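# Move the two outer front-row drills onto the ledge

## Task

From the front row of drills in the tray, lift out the drill at the far left end and the one at the far right end, and set both on the ledge just in front of the tray. Every other drill must stay seated in the tray. Both moved drills must rest there by themselves, not held up by the robot. At the end, open the grippers and pull the arms away.

## Robot and tools

Robot and frame. Two arms, left_arm and right_arm, are fixed at the edge of a table. All positions use one world frame: origin on the tabletop midway between the arms, +x pointing out over the table, +z up. left_arm sits on the +y side. The names are just labels and do not say which side of a camera image an arm appears on.

Gripper. The fingers extend along the gripper's own +z axis and close along its y axis. The reported end_effector_position is the point between the finger pads, roughly 1 cm back from the tips. Fully open, the pads are 0.094 m apart.

Joint order. Every row, and every per-arm list in a result, gives each arm's joints as: wrist roll, waist, shoulder, wrist pitch, elbow, wrist yaw. Rely on this order only. Ranges in rad: wrist roll -2.094 to 2.094, waist -2.880 to 2.880, shoulder 0.000 to 3.142, wrist pitch -1.693 to 1.571, elbow 0.000 to 3.019, wrist yaw -1.571 to 1.571. The true ends can differ from these by up to 0.019 rad.

The row. One flat list of 14 numbers, each in [-1, 1], covering both arms even if only one moves: left_arm's 6 joint values then its opening, then right_arm's 6 joint values then its opening. Joint values are relative offsets, not angles to reach, scaled so 1.0 equals 1.264 rad for the waist, 1.32 shoulder, 1.276 elbow, 1.83 wrist pitch, 1.686 wrist yaw, 2.022 wrist roll. The opening is absolute: +1 fully open, -1 closed.

execute_actions(actions). actions is a list of actions; each action is a list of up to 15 rows, one per 1/30 s control step, so an action lasts 0.5 s, and a short table repeats its final row. Within an action, joint offsets are measured from the angles the arm had when that action began, not from the previous row; for a call's first action that means the angles in the latest result. An empty list just reports state and images. If any action would send a joint more than 0.019 rad outside its range, that action is rejected for both arms; a malformed call, or one whose first action fails this test, does nothing. A joint pushed into its real end stops there and the result reports "joint sent to its limit"; absence of that line does not prove there is more room.

move(target, speed, blocking). target is one 14-number row; its offsets are taken from the Joint positions in the most recent result that printed them. All joints of both arms progress along their paths in step, so the hand traces a curve. speed (rad/s, 0.01 to 2, default 0.5) caps the joint with the longest way to go; paths last between 0.5 and 10 s and are cut off at 10 s. Moves do not avoid obstacles or the other arm. Finger values are applied at the start. The extra "move:" line gives the outcome (done, off_target, moving, held, fault), limits=held or limits=none, and per arm the joint farthest from target. With blocking=false you get a reply after 0.5 s while motion continues; before sending new rows or moves, call wait or stop. Faster moves and targets set deeper past a contact press harder.

wait(seconds): 0 to 10; the arms keep their last command and a running move carries on. stop(): brakes the current move; fingers keep moving. zoom_image(camera, region): camera is cam_head_left or cam_head_right; region is [x0, y0, x1, y1] pixels, top-left origin, no larger than 504 by 504. finished_scene(scene): pass the integer number of the current scene to end it; irreversible, and the result tells whether the goal holds.

Reading results. The state line shows, per arm, end_effector_position (m) and end_effector_quat_wxyz in the world frame; it grows less accurate at long reach. Joint positions and Joint velocities list the six joints then the finger gap (m, m/s). Joint targets shows the angles currently being driven toward. grip_measured is the finger opening on the command scale, each gripper off by up to about 1 mm. "joint command not followed" means a clearance check altered some joint targets. MOTOR HOT warns from 85 °C; at 100 °C an OVER-TEMPERATURE FAULT drops that arm until it cools. FAULT lines mark other stops. Both head cameras give 504x504 images, left first; calibration data is supplied but may be slightly off.

Motion limits. Per step each joint target stays within a lead of its measured angle: 0.264 waist, 0.32 shoulder, 0.276 elbow, 0.33 wrist pitch, 0.186 wrist yaw, 0.522 wrist roll (rad), and targets are scaled back if the hand would jump over 70 mm. Big offsets therefore need several actions, and unfinished motion may need re-commanding. Sending all-zero offsets can let an arm droop; in a reply's first call, command offsets back to the desired angles, zeros afterwards, and correct further if a joint still sags. The arm holds its last command while you compose a reply.

Gripping. To hold, command an opening below grip_measured: about 0.03 below is firm, less is gentler. Pad force tops out near 50 to 62 N.

Avoid: knocking anything off the table, dropping or slamming drills, shoving hard, letting the arms collide or press each other, and holding loads long enough to overheat. Brief external tugs on held parts or pushes on loose ones may occur. Finish with both drills resting on the ledge unaided, grippers open, arms withdrawn.

Each tool is called after ">>>" in YAML: its name, and indented under it one key for each argument.

## Session

>>> execute_actions:
  actions: []

Scene clock: 0.00 s.
left_arm: end_effector_position=(+0.2115, -0.0766, +0.2092) grip_measured=+1.000 end_effector_quat_wxyz=(+0.538, +0.798, +0.255, -0.091) | right_arm: end_effector_position=(+0.3813, -0.4290, +0.3976) grip_measured=+1.000 end_effector_quat_wxyz=(+0.215, -0.101, +0.744, -0.624)
Joint names: [wrist roll, waist, shoulder, wrist pitch, elbow, wrist yaw]
Joint positions: left_arm=[ 1.405 -0.688  0.925 -0.086  0.496  0.606  0.094] | right_arm=[-1.189 -0.046  1.059 -0.072  0.907  0.957  0.094]
Joint velocities: left_arm=[-0.037 -0.005 -0.015 -0.002 -0.027 -0.007  0.   ] | right_arm=[ 0.066  0.015 -0.005 -0.012 -0.002  0.037  0.   ]
Joint targets: left_arm=[1.404 -0.688 0.922 -0.080 0.529 0.606] | right_arm=[-1.189 -0.046 1.057 -0.066 0.940 0.957]

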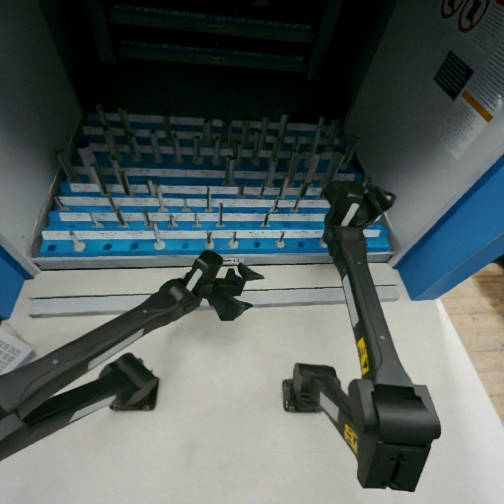

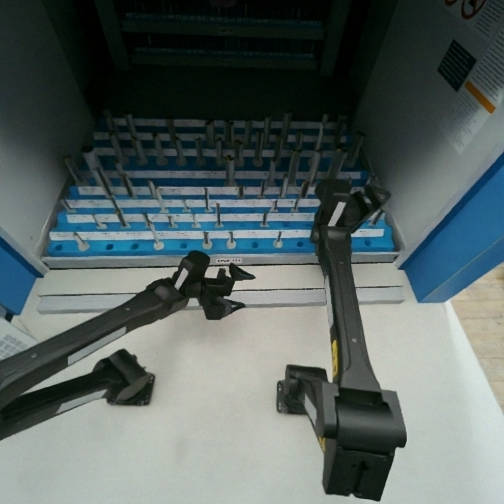

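>>> zoom_image:
  camera: "cam_head_left"
  region: [20, 180, 220, 330]

>>> zoom_image:
  camera: "cam_head_left"
  region: [220, 180, 420, 330]

>>> zoom_image:
  camera: "cam_head_right"
  region: [220, 180, 420, 330]

Region (20, 180, 220, 330) of cam_head_left's 504x504 image, scaled by 2.520, with more detail than that image has; it fills the top 378 rows of this view, and the rest is white.

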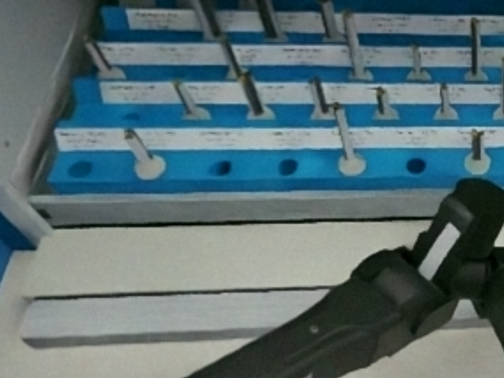

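Region (220, 180, 420, 330) of cam_head_left's 504x504 image, scaled by 2.520, with more detail than that image has; it fills the top 378 rows of this view, and the rest is white.

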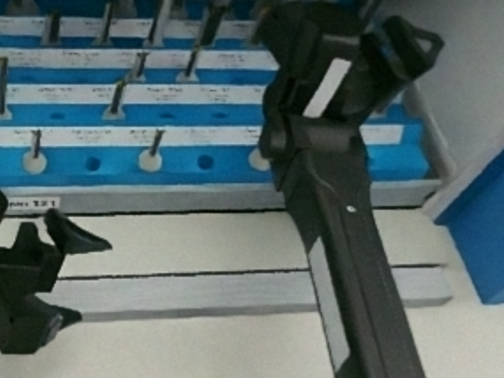

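Region (220, 180, 420, 330) of cam_head_right's 504x504 image, scaled by 2.520, with more detail than that image has; it fills the top 378 rows of this view, and the rest is white.

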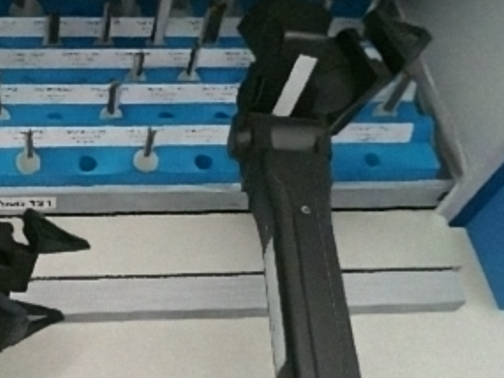

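>>> move:
  target: [-0.695,0.6,-0.322,-0.281,0.03,-0.359,1,0.588,0.108,-0.575,-0.125,-0.217,-0.568,1]
  speed: 1.0

Scene clock: 29.83 s.
left_arm: end_effector_position=(+0.3084, +0.2558, +0.2325) grip_measured=+1.000 end_effector_quat_wxyz=(+0.469, +0.008, +0.883, +0.001) | right_arm: end_effector_position=(+0.2486, -0.2330, +0.4416) grip_measured=+1.000 end_effector_quat_wxyz=(+0.721, -0.001, +0.693, -0.008)
Joint names: [wrist roll, waist, shoulder, wrist pitch, elbow, wrist yaw]
Joint positions: left_arm=[ 0.012  0.066  0.5   -0.591  0.496  0.003  0.094] | right_arm=[-0.012  0.081  0.298 -0.293  0.632  0.002  0.094]
Joint velocities: left_arm=[-0.007  0.005 -0.005 -0.002 -0.002  0.007  0.   ] | right_arm=[-0.022 -0.005 -0.015  0.012 -0.002  0.007  0.   ]
Joint targets: left_arm=[-0.001 0.070 0.500 -0.601 0.535 0.001] | right_arm=[-0.000 0.091 0.300 -0.301 0.630 -0.000]
move: off_target (left_arm); limits=none; left_arm: farthest joint: the elbow, 0.038 radians from its target (0.038 radians at the start); right_arm: farthest joint: the wrist roll, 0.011 radians from its target (1.189 radians at the start)

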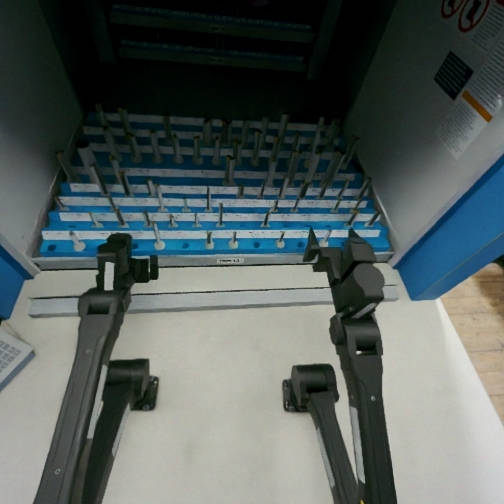

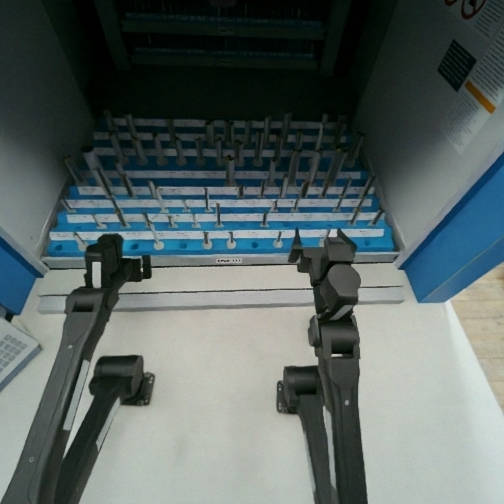

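>>> move:
  target: [0,-0.35,0,0,0.03,0,1,0,0.35,0,0,0,0,1]
  speed: 0.8

>>> zoom_image:
  camera: "cam_head_left"
  region: [290, 200, 410, 310]

>>> zoom_image:
  camera: "cam_head_right"
  region: [290, 200, 410, 310]

>>> zoom_image:
  camera: "cam_head_left"
  region: [20, 210, 140, 320]

>>> zoom_image:
  camera: "cam_head_right"
  region: [20, 210, 140, 320]

Scene clock: 44.73 s.
left_arm: end_effector_position=(+0.2781, +0.1246, +0.2325) grip_measured=+1.000 end_effector_quat_wxyz=(+0.458, +0.201, +0.860, -0.102) | right_arm: end_effector_position=(+0.2225, -0.1105, +0.4416) grip_measured=+1.000 end_effector_quat_wxyz=(+0.705, -0.152, +0.676, +0.150)
Joint names: [wrist roll, waist, shoulder, wrist pitch, elbow, wrist yaw]
Joint positions: left_arm=[ 0.012 -0.375  0.5   -0.591  0.496  0.003  0.094] | right_arm=[-0.011  0.521  0.298 -0.293  0.632  0.002  0.094]
Joint velocities: left_arm=[ 0.022 -0.005  0.005  0.007 -0.022  0.022  0.   ] | right_arm=[ 0.007 -0.015  0.005  0.002 -0.007 -0.037  0.   ]
Joint targets: left_arm=[0.013 -0.377 0.500 -0.591 0.535 0.003] | right_arm=[-0.012 0.523 0.298 -0.293 0.632 0.001]
move: off_target (left_arm); limits=none; left_arm: farthest joint: the elbow, 0.038 radians from its target (0.038 radians at the start); right_arm: farthest joint: the waist, 0.002 radians from its target (0.443 radians at the start)

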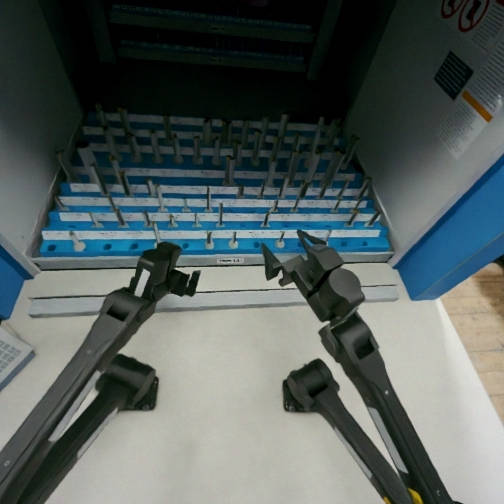

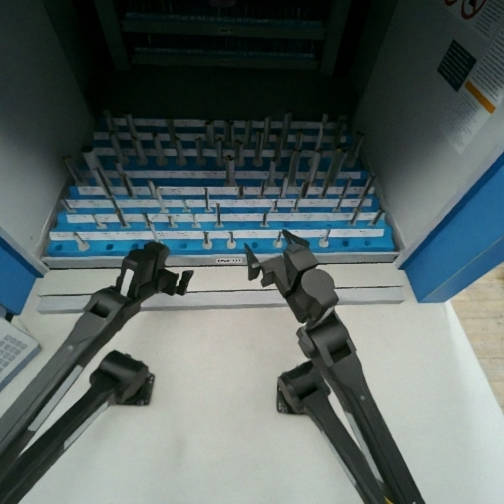

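Region (290, 200, 410, 310) of cam_head_left's 504x504 image, scaled by 4.200, with more detail than that image has; it fills the top 462 rows of this view, and the rest is white.

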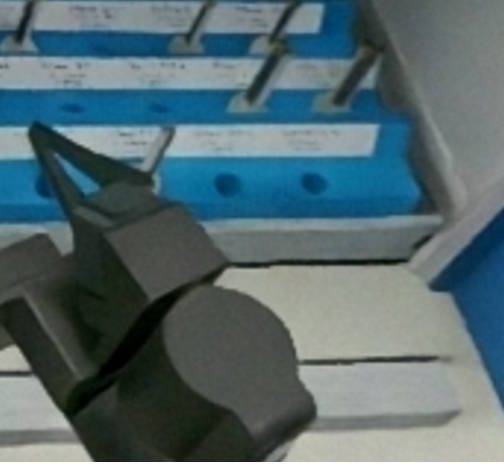

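Region (290, 200, 410, 310) of cam_head_right's 504x504 image, scaled by 4.200, with more detail than that image has; it fills the top 462 rows of this view, and the rest is white.

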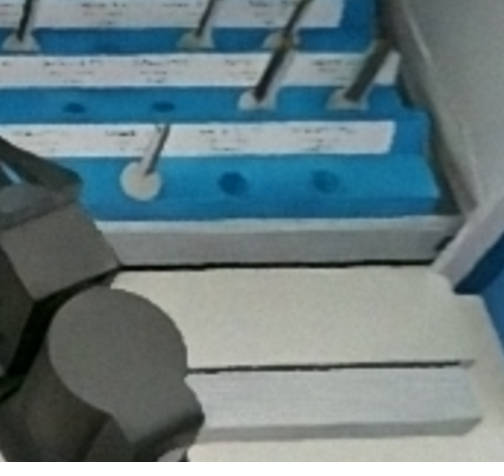

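Region (20, 210, 140, 320) of cam_head_left's 504x504 image, scaled by 4.200, with more detail than that image has; it fills the top 462 rows of this view, and the rest is white.

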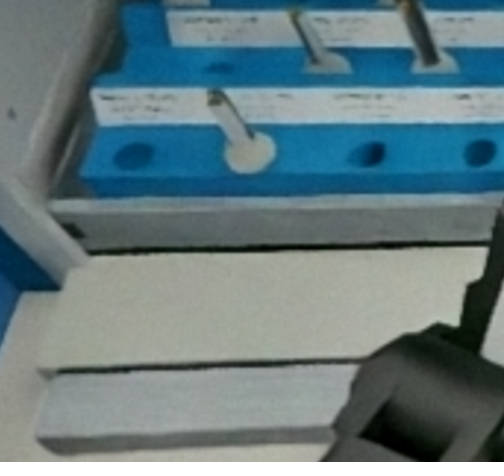

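Region (20, 210, 140, 320) of cam_head_right's 504x504 image, scaled by 4.200, with more detail than that image has; it fills the top 462 rows of this view, and the rest is white.

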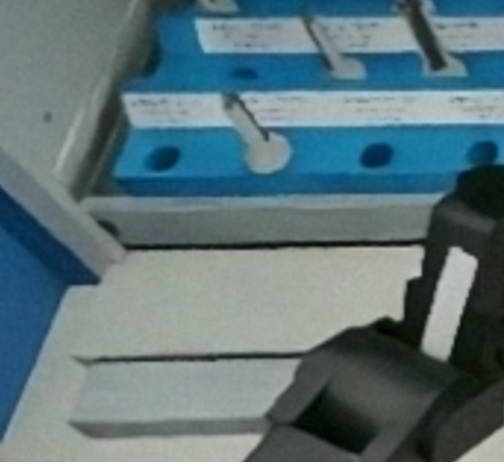

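>>> move:
  target: [0,0,0,0.3,0.03,0,1,0,0,0,0,-0.3,0,1]
  speed: 0.8

>>> move:
  target: [0,0.3,0,0,0.35,0,1,0,0,0,-0.3,0.0,0,1]
  speed: 0.8

Scene clock: 70.00 s.
left_arm: end_effector_position=(+0.3157, +0.1067, +0.3531) grip_measured=+1.000 end_effector_quat_wxyz=(+0.666, +0.166, +0.712, -0.147) | right_arm: end_effector_position=(+0.2273, -0.1083, +0.1986) grip_measured=+1.000 end_effector_quat_wxyz=(+0.559, -0.180, +0.800, +0.119)
Joint names: [wrist roll, waist, shoulder, wrist pitch, elbow, wrist yaw]
Joint positions: left_arm=[ 0.012 -0.375  0.5   -0.066  0.496  0.003  0.094] | right_arm=[-0.011  0.521  0.298 -0.293  0.238  0.002  0.094]
Joint velocities: left_arm=[ 0.007 -0.015 -0.005  0.002  0.017 -0.007  0.   ] | right_arm=[-0.081  0.015 -0.015  0.012 -0.007  0.051  0.   ]
Joint targets: left_arm=[0.012 -0.375 0.500 -0.042 0.535 0.003] | right_arm=[-0.011 0.521 0.298 -0.293 0.249 0.002]
move: off_target (left_arm); limits=none; left_arm: farthest joint: the elbow, 0.038 radians from its target (0.038 radians at the start); right_arm: farthest joint: the elbow, 0.011 radians from its target (0.383 radians at the start)

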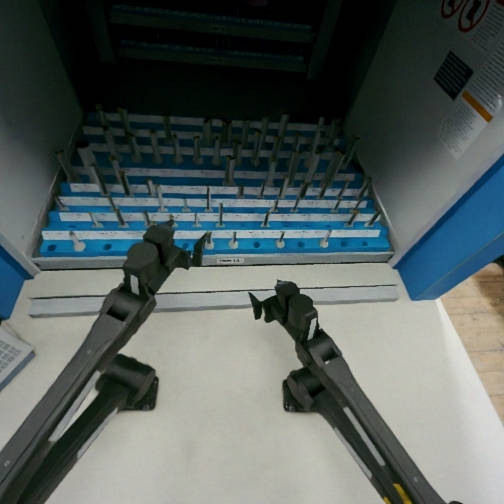

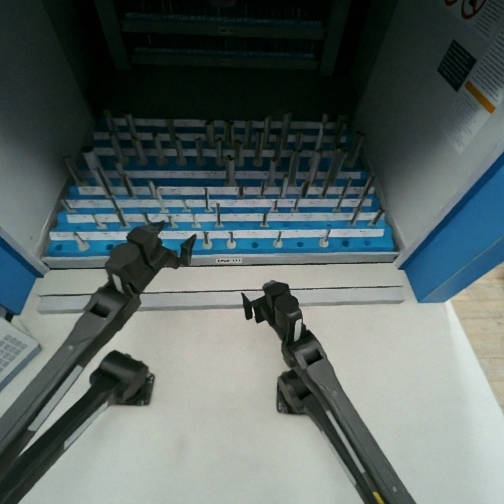

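Scene clock: 71.30 s.
left_arm: end_effector_position=(+0.3048, +0.2353, +0.6001) grip_measured=+1.000 end_effector_quat_wxyz=(+0.815, +0.025, +0.579, -0.025) | right_arm: end_effector_position=(+0.1575, -0.1405, +0.0918) grip_measured=+1.000 end_effector_quat_wxyz=(+0.324, -0.207, +0.920, +0.069)
Joint names: [wrist roll, waist, shoulder, wrist pitch, elbow, wrist yaw]
Joint positions: left_arm=[ 0.012 -0.002  0.495 -0.066  0.896  0.003  0.094] | right_arm=[-0.011  0.521  0.298 -0.834  0.238  0.002  0.094]
Joint velocities: left_arm=[ 0.037 -0.005 -0.005 -0.002  0.007  0.037  0.   ] | right_arm=[-0.007  0.015 -0.005 -0.007 -0.007 -0.007  0.   ]
Joint targets: left_arm=[0.012 0.004 0.500 -0.066 0.943 0.003] | right_arm=[-0.011 0.521 0.298 -0.842 0.238 0.002]
move: off_target (left_arm); limits=none; left_arm: farthest joint: the elbow, 0.046 radians from its target (0.446 radians at the start); right_arm: farthest joint: the wrist pitch, 0.008 radians from its target (0.549 radians at the start)

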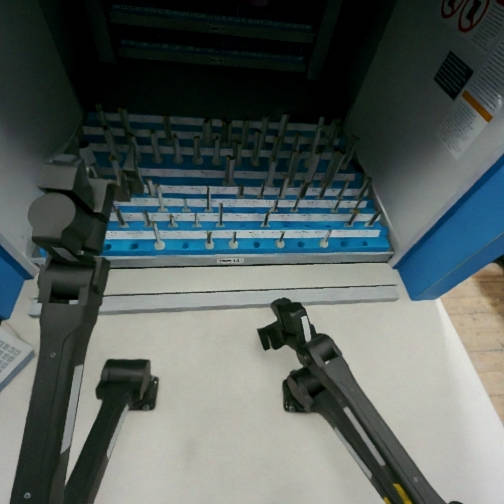

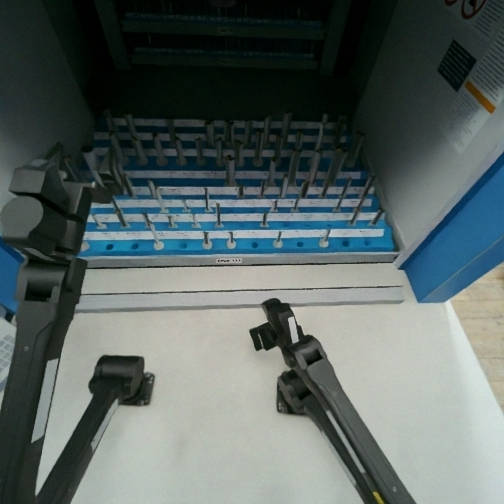

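>>> move:
  target: [0,0.441,0.522,0.251,-0.336,0,0.2,0,-0.552,0.671,0.67,0.21,0,0.2]
  speed: 0.8

>>> zoom_image:
  camera: "cam_head_left"
  region: [280, 200, 400, 310]

>>> zoom_image:
  camera: "cam_head_right"
  region: [280, 200, 400, 310]

>>> zoom_image:
  camera: "cam_head_left"
  region: [20, 210, 140, 320]

>>> zoom_image:
  camera: "cam_head_right"
  region: [20, 210, 140, 320]

Scene clock: 106.97 s.
left_arm: end_effector_position=(+0.4093, +0.4709, +0.1670) grip_measured=+0.202 end_effector_quat_wxyz=(+0.552, -0.191, +0.800, +0.138) | right_arm: end_effector_position=(+0.4035, -0.3491, +0.1661) grip_measured=+0.202 end_effector_quat_wxyz=(+0.564, +0.103, +0.815, -0.078)
Joint names: [wrist roll, waist, shoulder, wrist pitch, elbow, wrist yaw]
Joint positions: left_arm=[0.012 0.552 1.193 0.369 0.466 0.003 0.056] | right_arm=[-0.011 -0.173  1.184  0.37   0.455  0.002  0.056]
Joint velocities: left_arm=[ 0.037  0.005 -0.015  0.007 -0.017  0.022 -0.   ] | right_arm=[ 0.037  0.005 -0.005  0.002 -0.002 -0.051  0.   ]
Joint targets: left_arm=[0.012 0.556 1.185 0.393 0.467 0.003] | right_arm=[-0.011 -0.176 1.184 0.392 0.506 0.002]
move: off_target (left_arm, right_arm); limits=none; left_arm: farthest joint: the wrist pitch, 0.024 radians from its target (0.459 radians at the start); right_arm: farthest joint: the elbow, 0.051 radians from its target (0.268 radians at the start)

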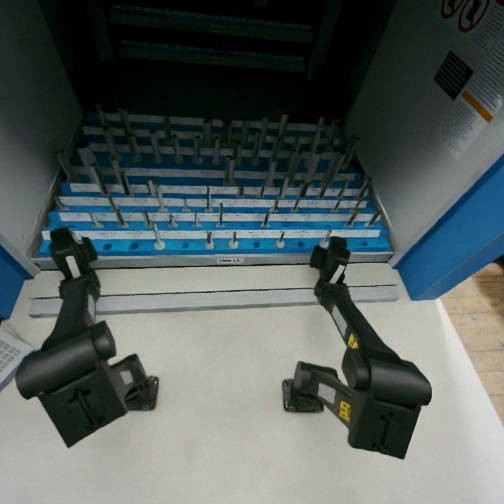

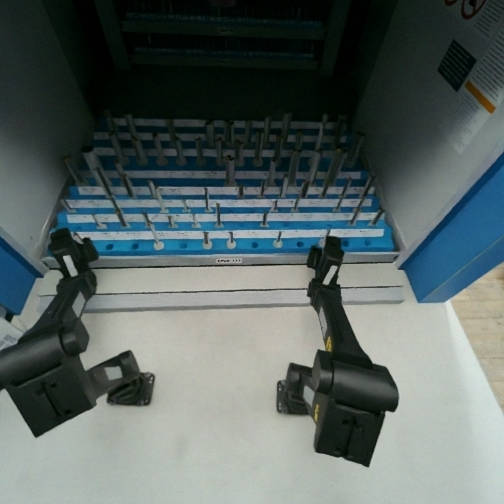

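Region (280, 200, 400, 310) of cam_head_left's 504x504 image, scaled by 4.200, with more detail than that image has; it fills the top 462 rows of this view, and the rest is white.

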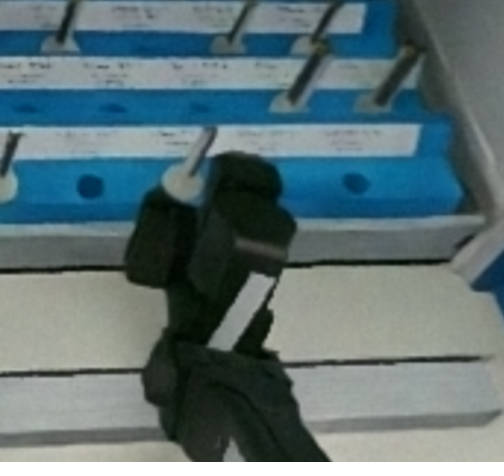

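Region (280, 200, 400, 310) of cam_head_right's 504x504 image, scaled by 4.200, with more detail than that image has; it fills the top 462 rows of this view, and the rest is white.

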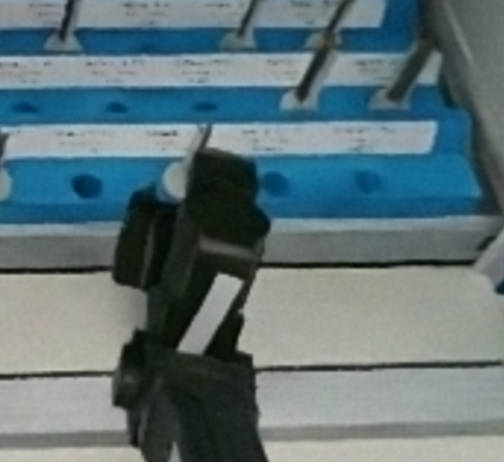

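Region (20, 210, 140, 320) of cam_head_left's 504x504 image, scaled by 4.200, with more detail than that image has; it fills the top 462 rows of this view, and the rest is white.

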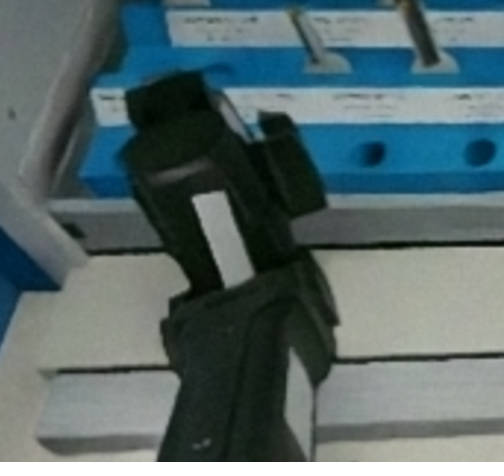

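Region (20, 210, 140, 320) of cam_head_right's 504x504 image, scaled by 4.200, with more detail than that image has; it fills the top 462 rows of this view, and the rest is white.

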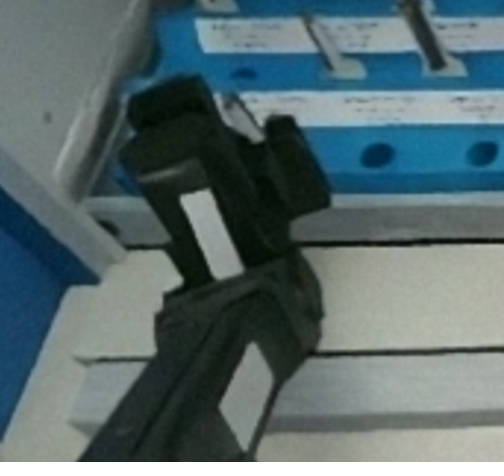

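>>> move:
  target: [0,0.02,0.22,0.457,-0.122,0,1,0,-0.01,0.229,0.457,-0.11,0,1]
  speed: 0.7

>>> zoom_image:
  camera: "cam_head_left"
  region: [280, 210, 380, 300]

>>> zoom_image:
  camera: "cam_head_right"
  region: [280, 210, 380, 300]

>>> zoom_image:
  camera: "cam_head_left"
  region: [30, 210, 130, 300]

>>> zoom_image:
  camera: "cam_head_right"
  region: [30, 210, 130, 300]

Scene clock: 120.73 s.
left_arm: end_effector_position=(+0.3985, +0.4726, +0.1659) grip_measured=+1.000 end_effector_quat_wxyz=(+0.690, -0.168, +0.682, +0.178) | right_arm: end_effector_position=(+0.3990, -0.3486, +0.1682) grip_measured=+1.000 end_effector_quat_wxyz=(+0.708, +0.089, +0.694, -0.098)
Joint names: [wrist roll, waist, shoulder, wrist pitch, elbow, wrist yaw]
Joint positions: left_arm=[0.012 0.566 1.482 1.181 0.315 0.003 0.094] | right_arm=[-0.011 -0.175  1.481  1.185  0.317  0.002  0.094]
Joint velocities: left_arm=[ 0.007 -0.015 -0.005 -0.002 -0.012  0.007  0.   ] | right_arm=[ 0.007 -0.005 -0.015  0.017  0.007 -0.022  0.   ]
Joint targets: left_arm=[0.012 0.577 1.484 1.205 0.310 0.003] | right_arm=[-0.011 -0.186 1.486 1.207 0.315 0.002]
move: off_target (left_arm, right_arm); limits=none; left_arm: farthest joint: the wrist pitch, 0.024 radians from its target (0.836 radians at the start); right_arm: farthest joint: the wrist pitch, 0.021 radians from its target (0.836 radians at the start)

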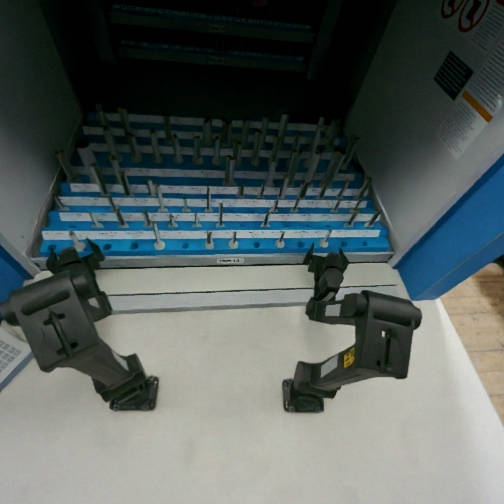

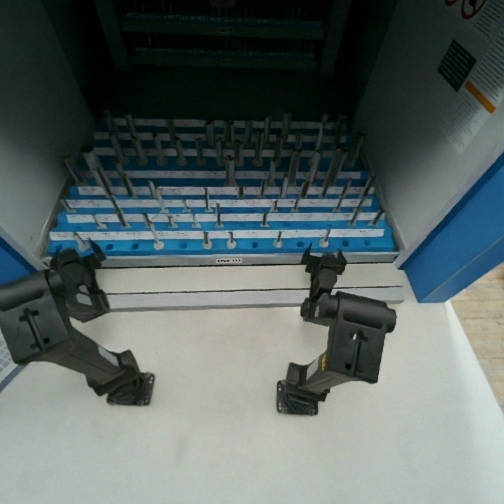

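Region (280, 210, 380, 300) of cam_head_left's 504x504 image, scaled by 5.040, with more detail than that image has; it fills the top 454 rows of this view, and the rest is white.

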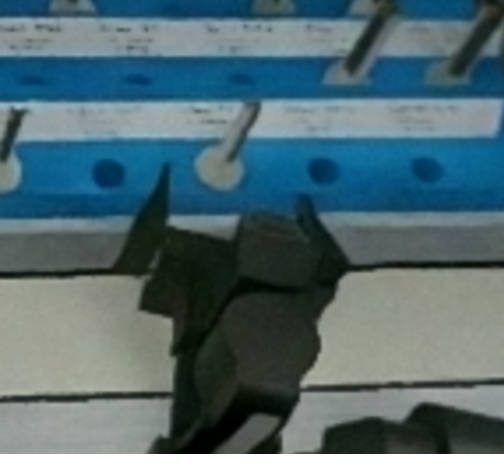

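Region (280, 210, 380, 300) of cam_head_right's 504x504 image, scaled by 5.040, with more detail than that image has; it fills the top 454 rows of this view, and the rest is white.

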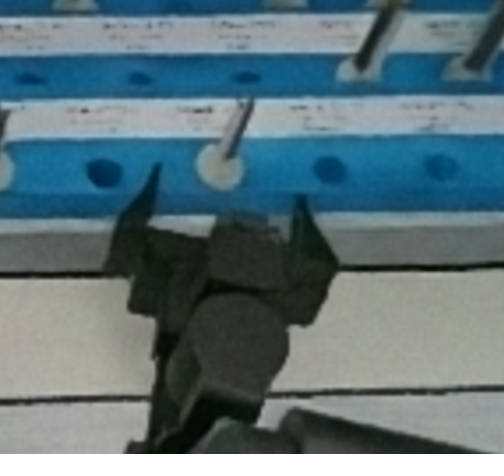

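Region (30, 210, 130, 300) of cam_head_left's 504x504 image, scaled by 5.040, with more detail than that image has; it fills the top 454 rows of this view, and the rest is white.

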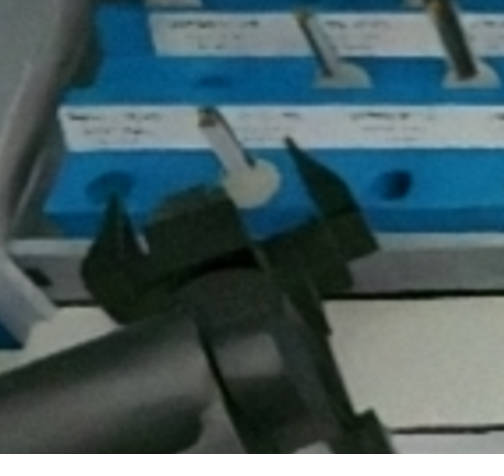

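Region (30, 210, 130, 300) of cam_head_right's 504x504 image, scaled by 5.040, with more detail than that image has; it fills the top 454 rows of this view, and the rest is white.

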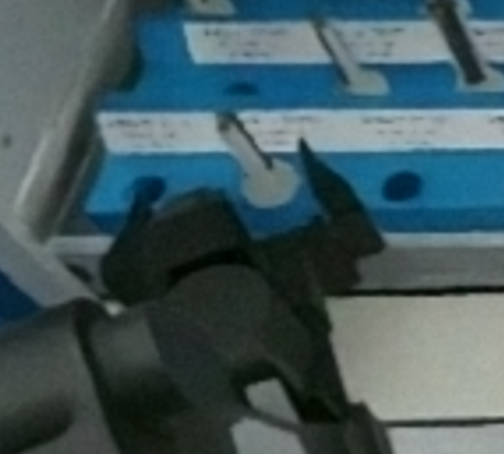

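>>> move:
  target: [0,-0.031,0.063,-0.011,0.097,0,1,0,-0.015,0.104,-0.027,0.158,0,1]
  speed: 0.2

>>> zoom_image:
  camera: "cam_head_left"
  region: [290, 200, 370, 270]

>>> zoom_image:
  camera: "cam_head_right"
  region: [290, 200, 370, 270]

>>> zoom_image:
  camera: "cam_head_left"
  region: [40, 200, 120, 270]

>>> zoom_image:
  camera: "cam_head_right"
  region: [40, 200, 120, 270]

Scene clock: 149.97 s.
left_arm: end_effector_position=(+0.4341, +0.4759, +0.1648) grip_measured=+1.000 end_effector_quat_wxyz=(+0.693, -0.158, +0.683, +0.168) | right_arm: end_effector_position=(+0.4582, -0.3688, +0.1651) grip_measured=+1.000 end_effector_quat_wxyz=(+0.706, +0.092, +0.695, -0.101)
Joint names: [wrist roll, waist, shoulder, wrist pitch, elbow, wrist yaw]
Joint positions: left_arm=[0.011 0.537 1.558 1.173 0.403 0.003 0.094] | right_arm=[-0.011 -0.183  1.611  1.143  0.485  0.002  0.094]
Joint velocities: left_arm=[ 0.066 -0.015 -0.005  0.002  0.017 -0.007  0.   ] | right_arm=[-0.051 -0.024  0.005 -0.007  0.007 -0.007  0.   ]
Joint targets: left_arm=[0.012 0.527 1.565 1.161 0.439 0.003] | right_arm=[-0.011 -0.194 1.618 1.136 0.519 0.002]
move: off_target (left_arm, right_arm); limits=none; left_arm: farthest joint: the elbow, 0.036 radians from its target (0.124 radians at the start); right_arm: farthest joint: the elbow, 0.034 radians from its target (0.201 radians at the start)

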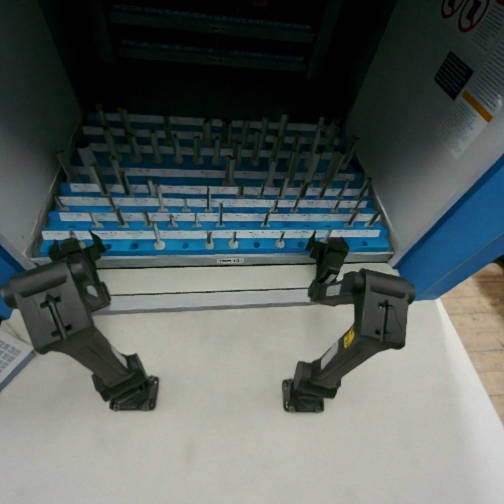

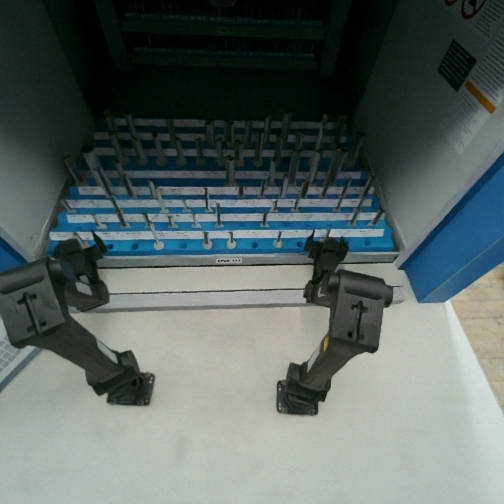

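Region (290, 200, 370, 270) of cam_head_left's 504x504 image, scaled by 6.300, with more detail than that image has; it fills the top 441 rows of this view, and the rest is white.

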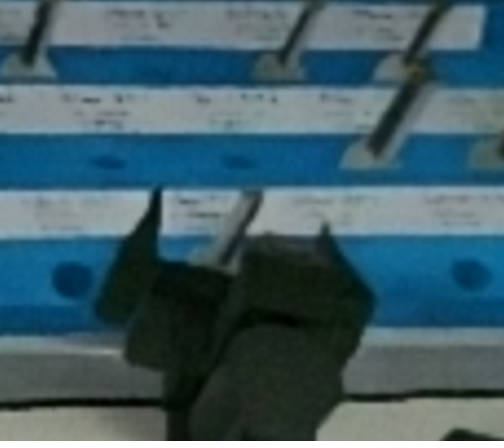

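Region (290, 200, 370, 270) of cam_head_right's 504x504 image, scaled by 6.300, with more detail than that image has; it fills the top 441 rows of this view, and the rest is white.

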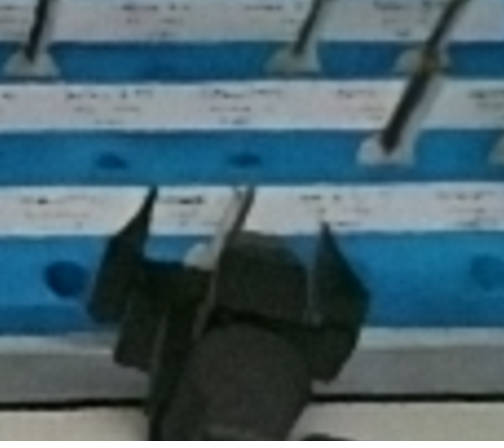

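Region (40, 200, 120, 270) of cam_head_left's 504x504 image, scaled by 6.300, with more detail than that image has; it fills the top 441 rows of this view, and the rest is white.

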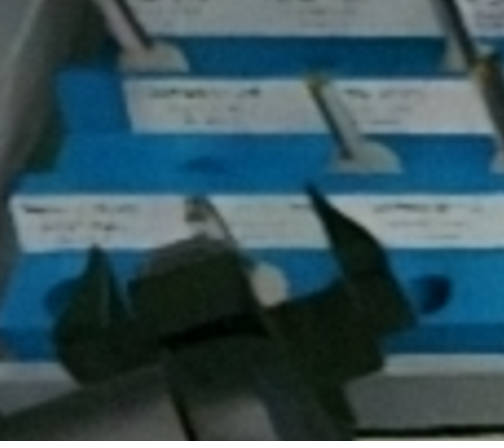

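Region (40, 200, 120, 270) of cam_head_right's 504x504 image, scaled by 6.300, with more detail than that image has; it fills the top 441 rows of this view, and the rest is white.

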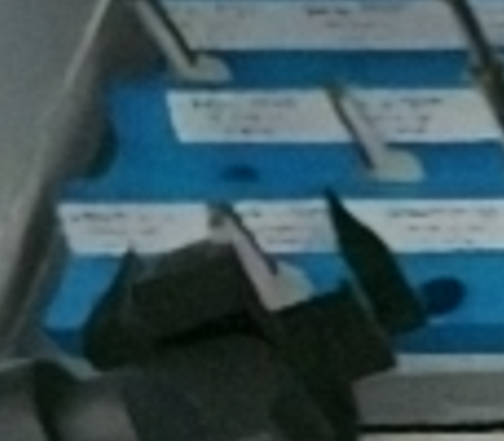

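>>> move:
  target: [0,0,0,0,0.02,0,-0.82,0,0,0,0,0.02,0,-0.82]

>>> zoom_image:
  camera: "cam_head_left"
  region: [290, 200, 370, 270]

>>> zoom_image:
  camera: "cam_head_right"
  region: [40, 200, 120, 270]

Scene clock: 155.60 s.
left_arm: end_effector_position=(+0.4347, +0.4735, +0.1716) grip_measured=-0.760 end_effector_quat_wxyz=(+0.700, -0.154, +0.677, +0.166) | right_arm: end_effector_position=(+0.4592, -0.3640, +0.1698) grip_measured=-0.754 end_effector_quat_wxyz=(+0.711, +0.089, +0.691, -0.094)
Joint names: [wrist roll, waist, shoulder, wrist pitch, elbow, wrist yaw]
Joint positions: left_arm=[0.01  0.534 1.547 1.181 0.403 0.008 0.011] | right_arm=[-0.002 -0.175  1.604  1.149  0.485 -0.004  0.012]
Joint velocities: left_arm=[-0.022 -0.005  0.005 -0.007  0.012  0.022 -0.001] | right_arm=[ 0.066 -0.005  0.005 -0.007 -0.017 -0.022 -0.001]
Joint targets: left_arm=[0.011 0.537 1.558 1.173 0.429 0.003] | right_arm=[-0.011 -0.183 1.611 1.143 0.510 0.002]
move: off_target (left_arm, right_arm); limits=none; left_arm: farthest joint: the elbow, 0.026 radians from its target (0.026 radians at the start); right_arm: farthest joint: the elbow, 0.026 radians from its target (0.026 radians at the start)

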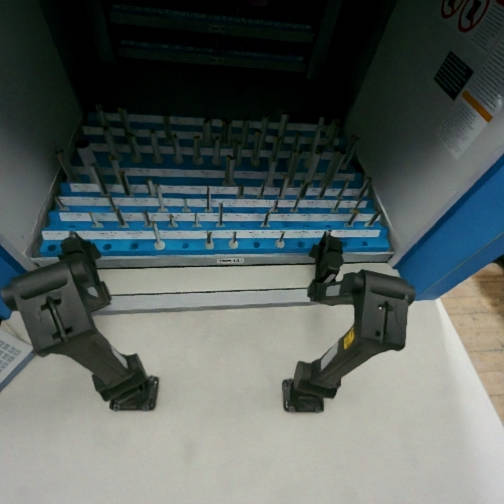

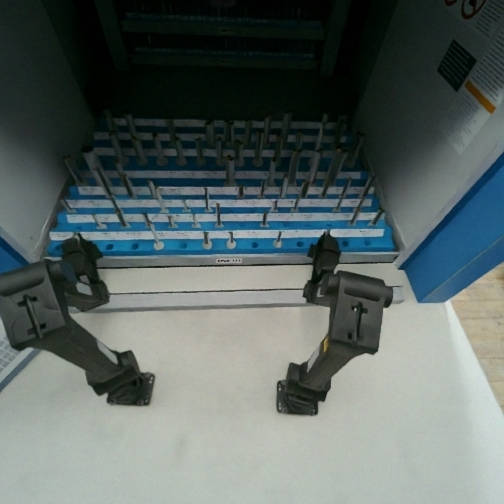

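Region (290, 200, 370, 270) of cam_head_left's 504x504 image, scaled by 6.300, with more detail than that image has; it fills the top 441 rows of this view, and the rest is white.

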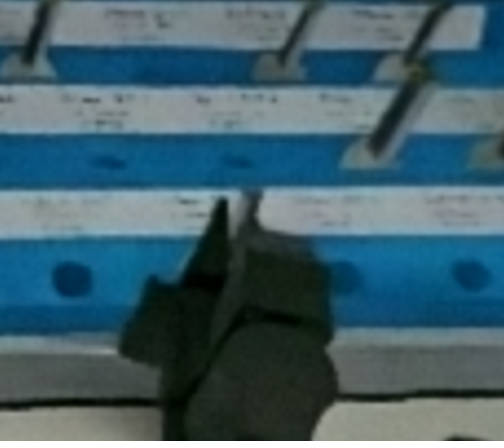

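Region (40, 200, 120, 270) of cam_head_right's 504x504 image, scaled by 6.300, with more detail than that image has; it fills the top 441 rows of this view, and the rest is white.

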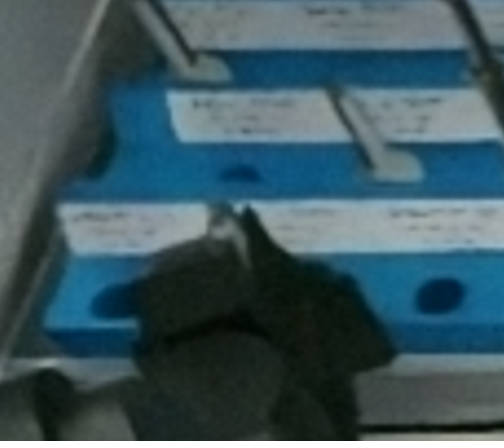

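>>> move:
  target: [0,0,-0.127,-0.106,0.05,0,-0.82,0,0,-0.113,-0.095,0.047,0,-0.82]
  speed: 0.15

>>> zoom_image:
  camera: "cam_head_left"
  region: [290, 200, 370, 270]

>>> zoom_image:
  camera: "cam_head_right"
  region: [40, 200, 120, 270]

Scene clock: 174.77 s.
left_arm: end_effector_position=(+0.4332, +0.4727, +0.1870) grip_measured=-0.766 end_effector_quat_wxyz=(+0.680, -0.159, +0.698, +0.161) | right_arm: end_effector_position=(+0.4586, -0.3637, +0.1874) grip_measured=-0.754 end_effector_quat_wxyz=(+0.693, +0.093, +0.710, -0.090)
Joint names: [wrist roll, waist, shoulder, wrist pitch, elbow, wrist yaw]
Joint positions: left_arm=[0.009 0.534 1.419 0.98  0.416 0.009 0.011] | right_arm=[ 0.    -0.175  1.491  0.968  0.499 -0.005  0.012]
Joint velocities: left_arm=[-0.051  0.005 -0.015 -0.007  0.012 -0.081  0.   ] | right_arm=[-0.022 -0.015 -0.015 -0.002 -0.002 -0.051  0.   ]
Joint targets: left_arm=[0.010 0.534 1.380 0.987 0.467 0.008] | right_arm=[-0.002 -0.175 1.456 0.975 0.544 -0.004]
move: off_target (left_arm, right_arm); limits=none; left_arm: farthest joint: the elbow, 0.051 radians from its target (0.064 radians at the start); right_arm: farthest joint: the elbow, 0.046 radians from its target (0.060 radians at the start)

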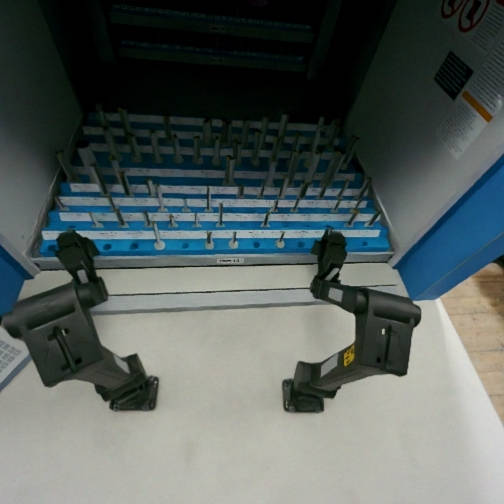

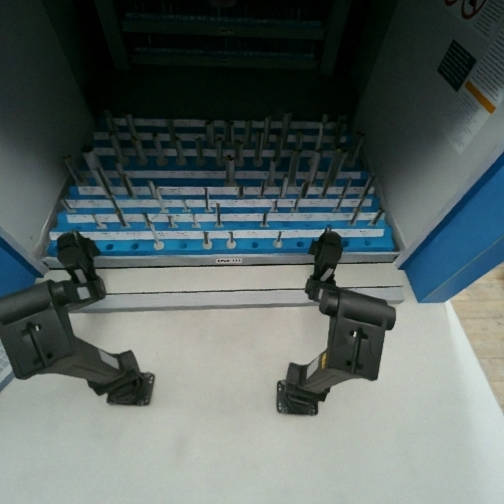

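Region (290, 200, 370, 270) of cam_head_left's 504x504 image, scaled by 6.300, with more detail than that image has; it fills the top 441 rows of this view, and the rest is white.

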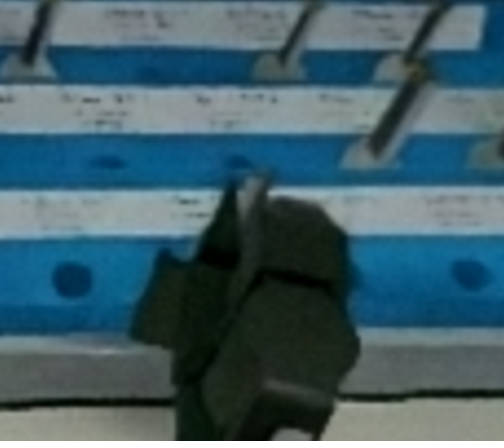

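Region (40, 200, 120, 270) of cam_head_right's 504x504 image, scaled by 6.300, with more detail than that image has; it fills the top 441 rows of this view, and the rest is white.

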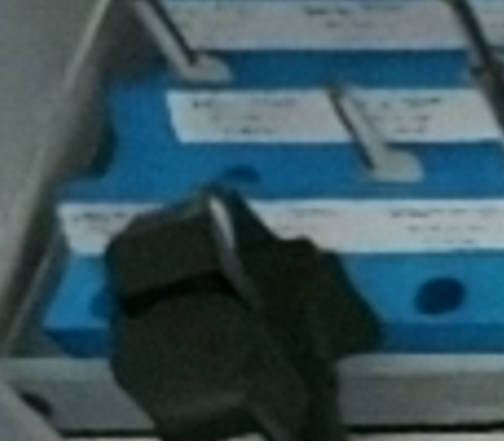

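>>> move:
  target: [0,0,-0.06,0.004,0.05,0,-0.82,0,0,-0.058,0.004,0.046,0,-0.82]
  speed: 0.12

Scene clock: 183.27 s.
left_arm: end_effector_position=(+0.4327, +0.4724, +0.1921) grip_measured=-0.766 end_effector_quat_wxyz=(+0.681, -0.158, +0.696, +0.161) | right_arm: end_effector_position=(+0.4576, -0.3634, +0.1995) grip_measured=-0.754 end_effector_quat_wxyz=(+0.699, +0.092, +0.703, -0.091)
Joint names: [wrist roll, waist, shoulder, wrist pitch, elbow, wrist yaw]
Joint positions: left_arm=[0.009 0.534 1.401 0.963 0.418 0.009 0.011] | right_arm=[ 0.    -0.175  1.463  0.957  0.501 -0.005  0.012]
Joint velocities: left_arm=[ 0.051 -0.005  0.005 -0.017 -0.022  0.022 -0.001] | right_arm=[ 0.037 -0.015 -0.005 -0.012 -0.002 -0.066  0.001]
Joint targets: left_arm=[0.009 0.534 1.340 0.987 0.479 0.009] | right_arm=[0.000 -0.175 1.415 0.976 0.558 -0.005]
move: off_target (left_arm, right_arm); limits=none; left_arm: farthest joint: the elbow, 0.062 radians from its target (0.064 radians at the start); right_arm: farthest joint: the elbow, 0.057 radians from its target (0.059 radians at the start)

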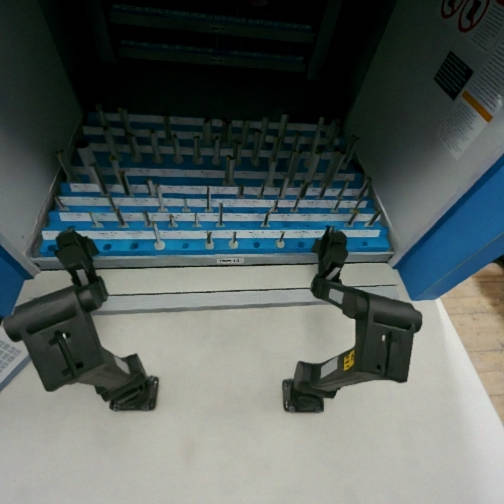

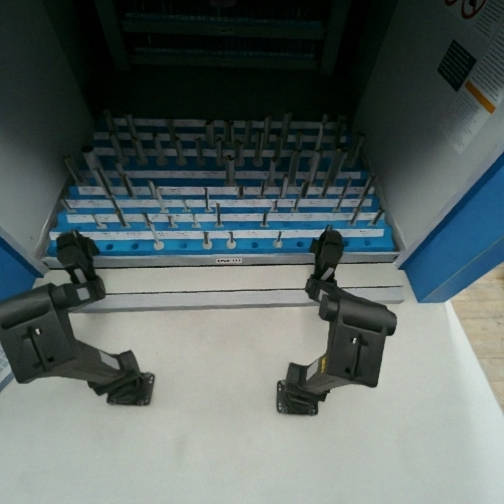

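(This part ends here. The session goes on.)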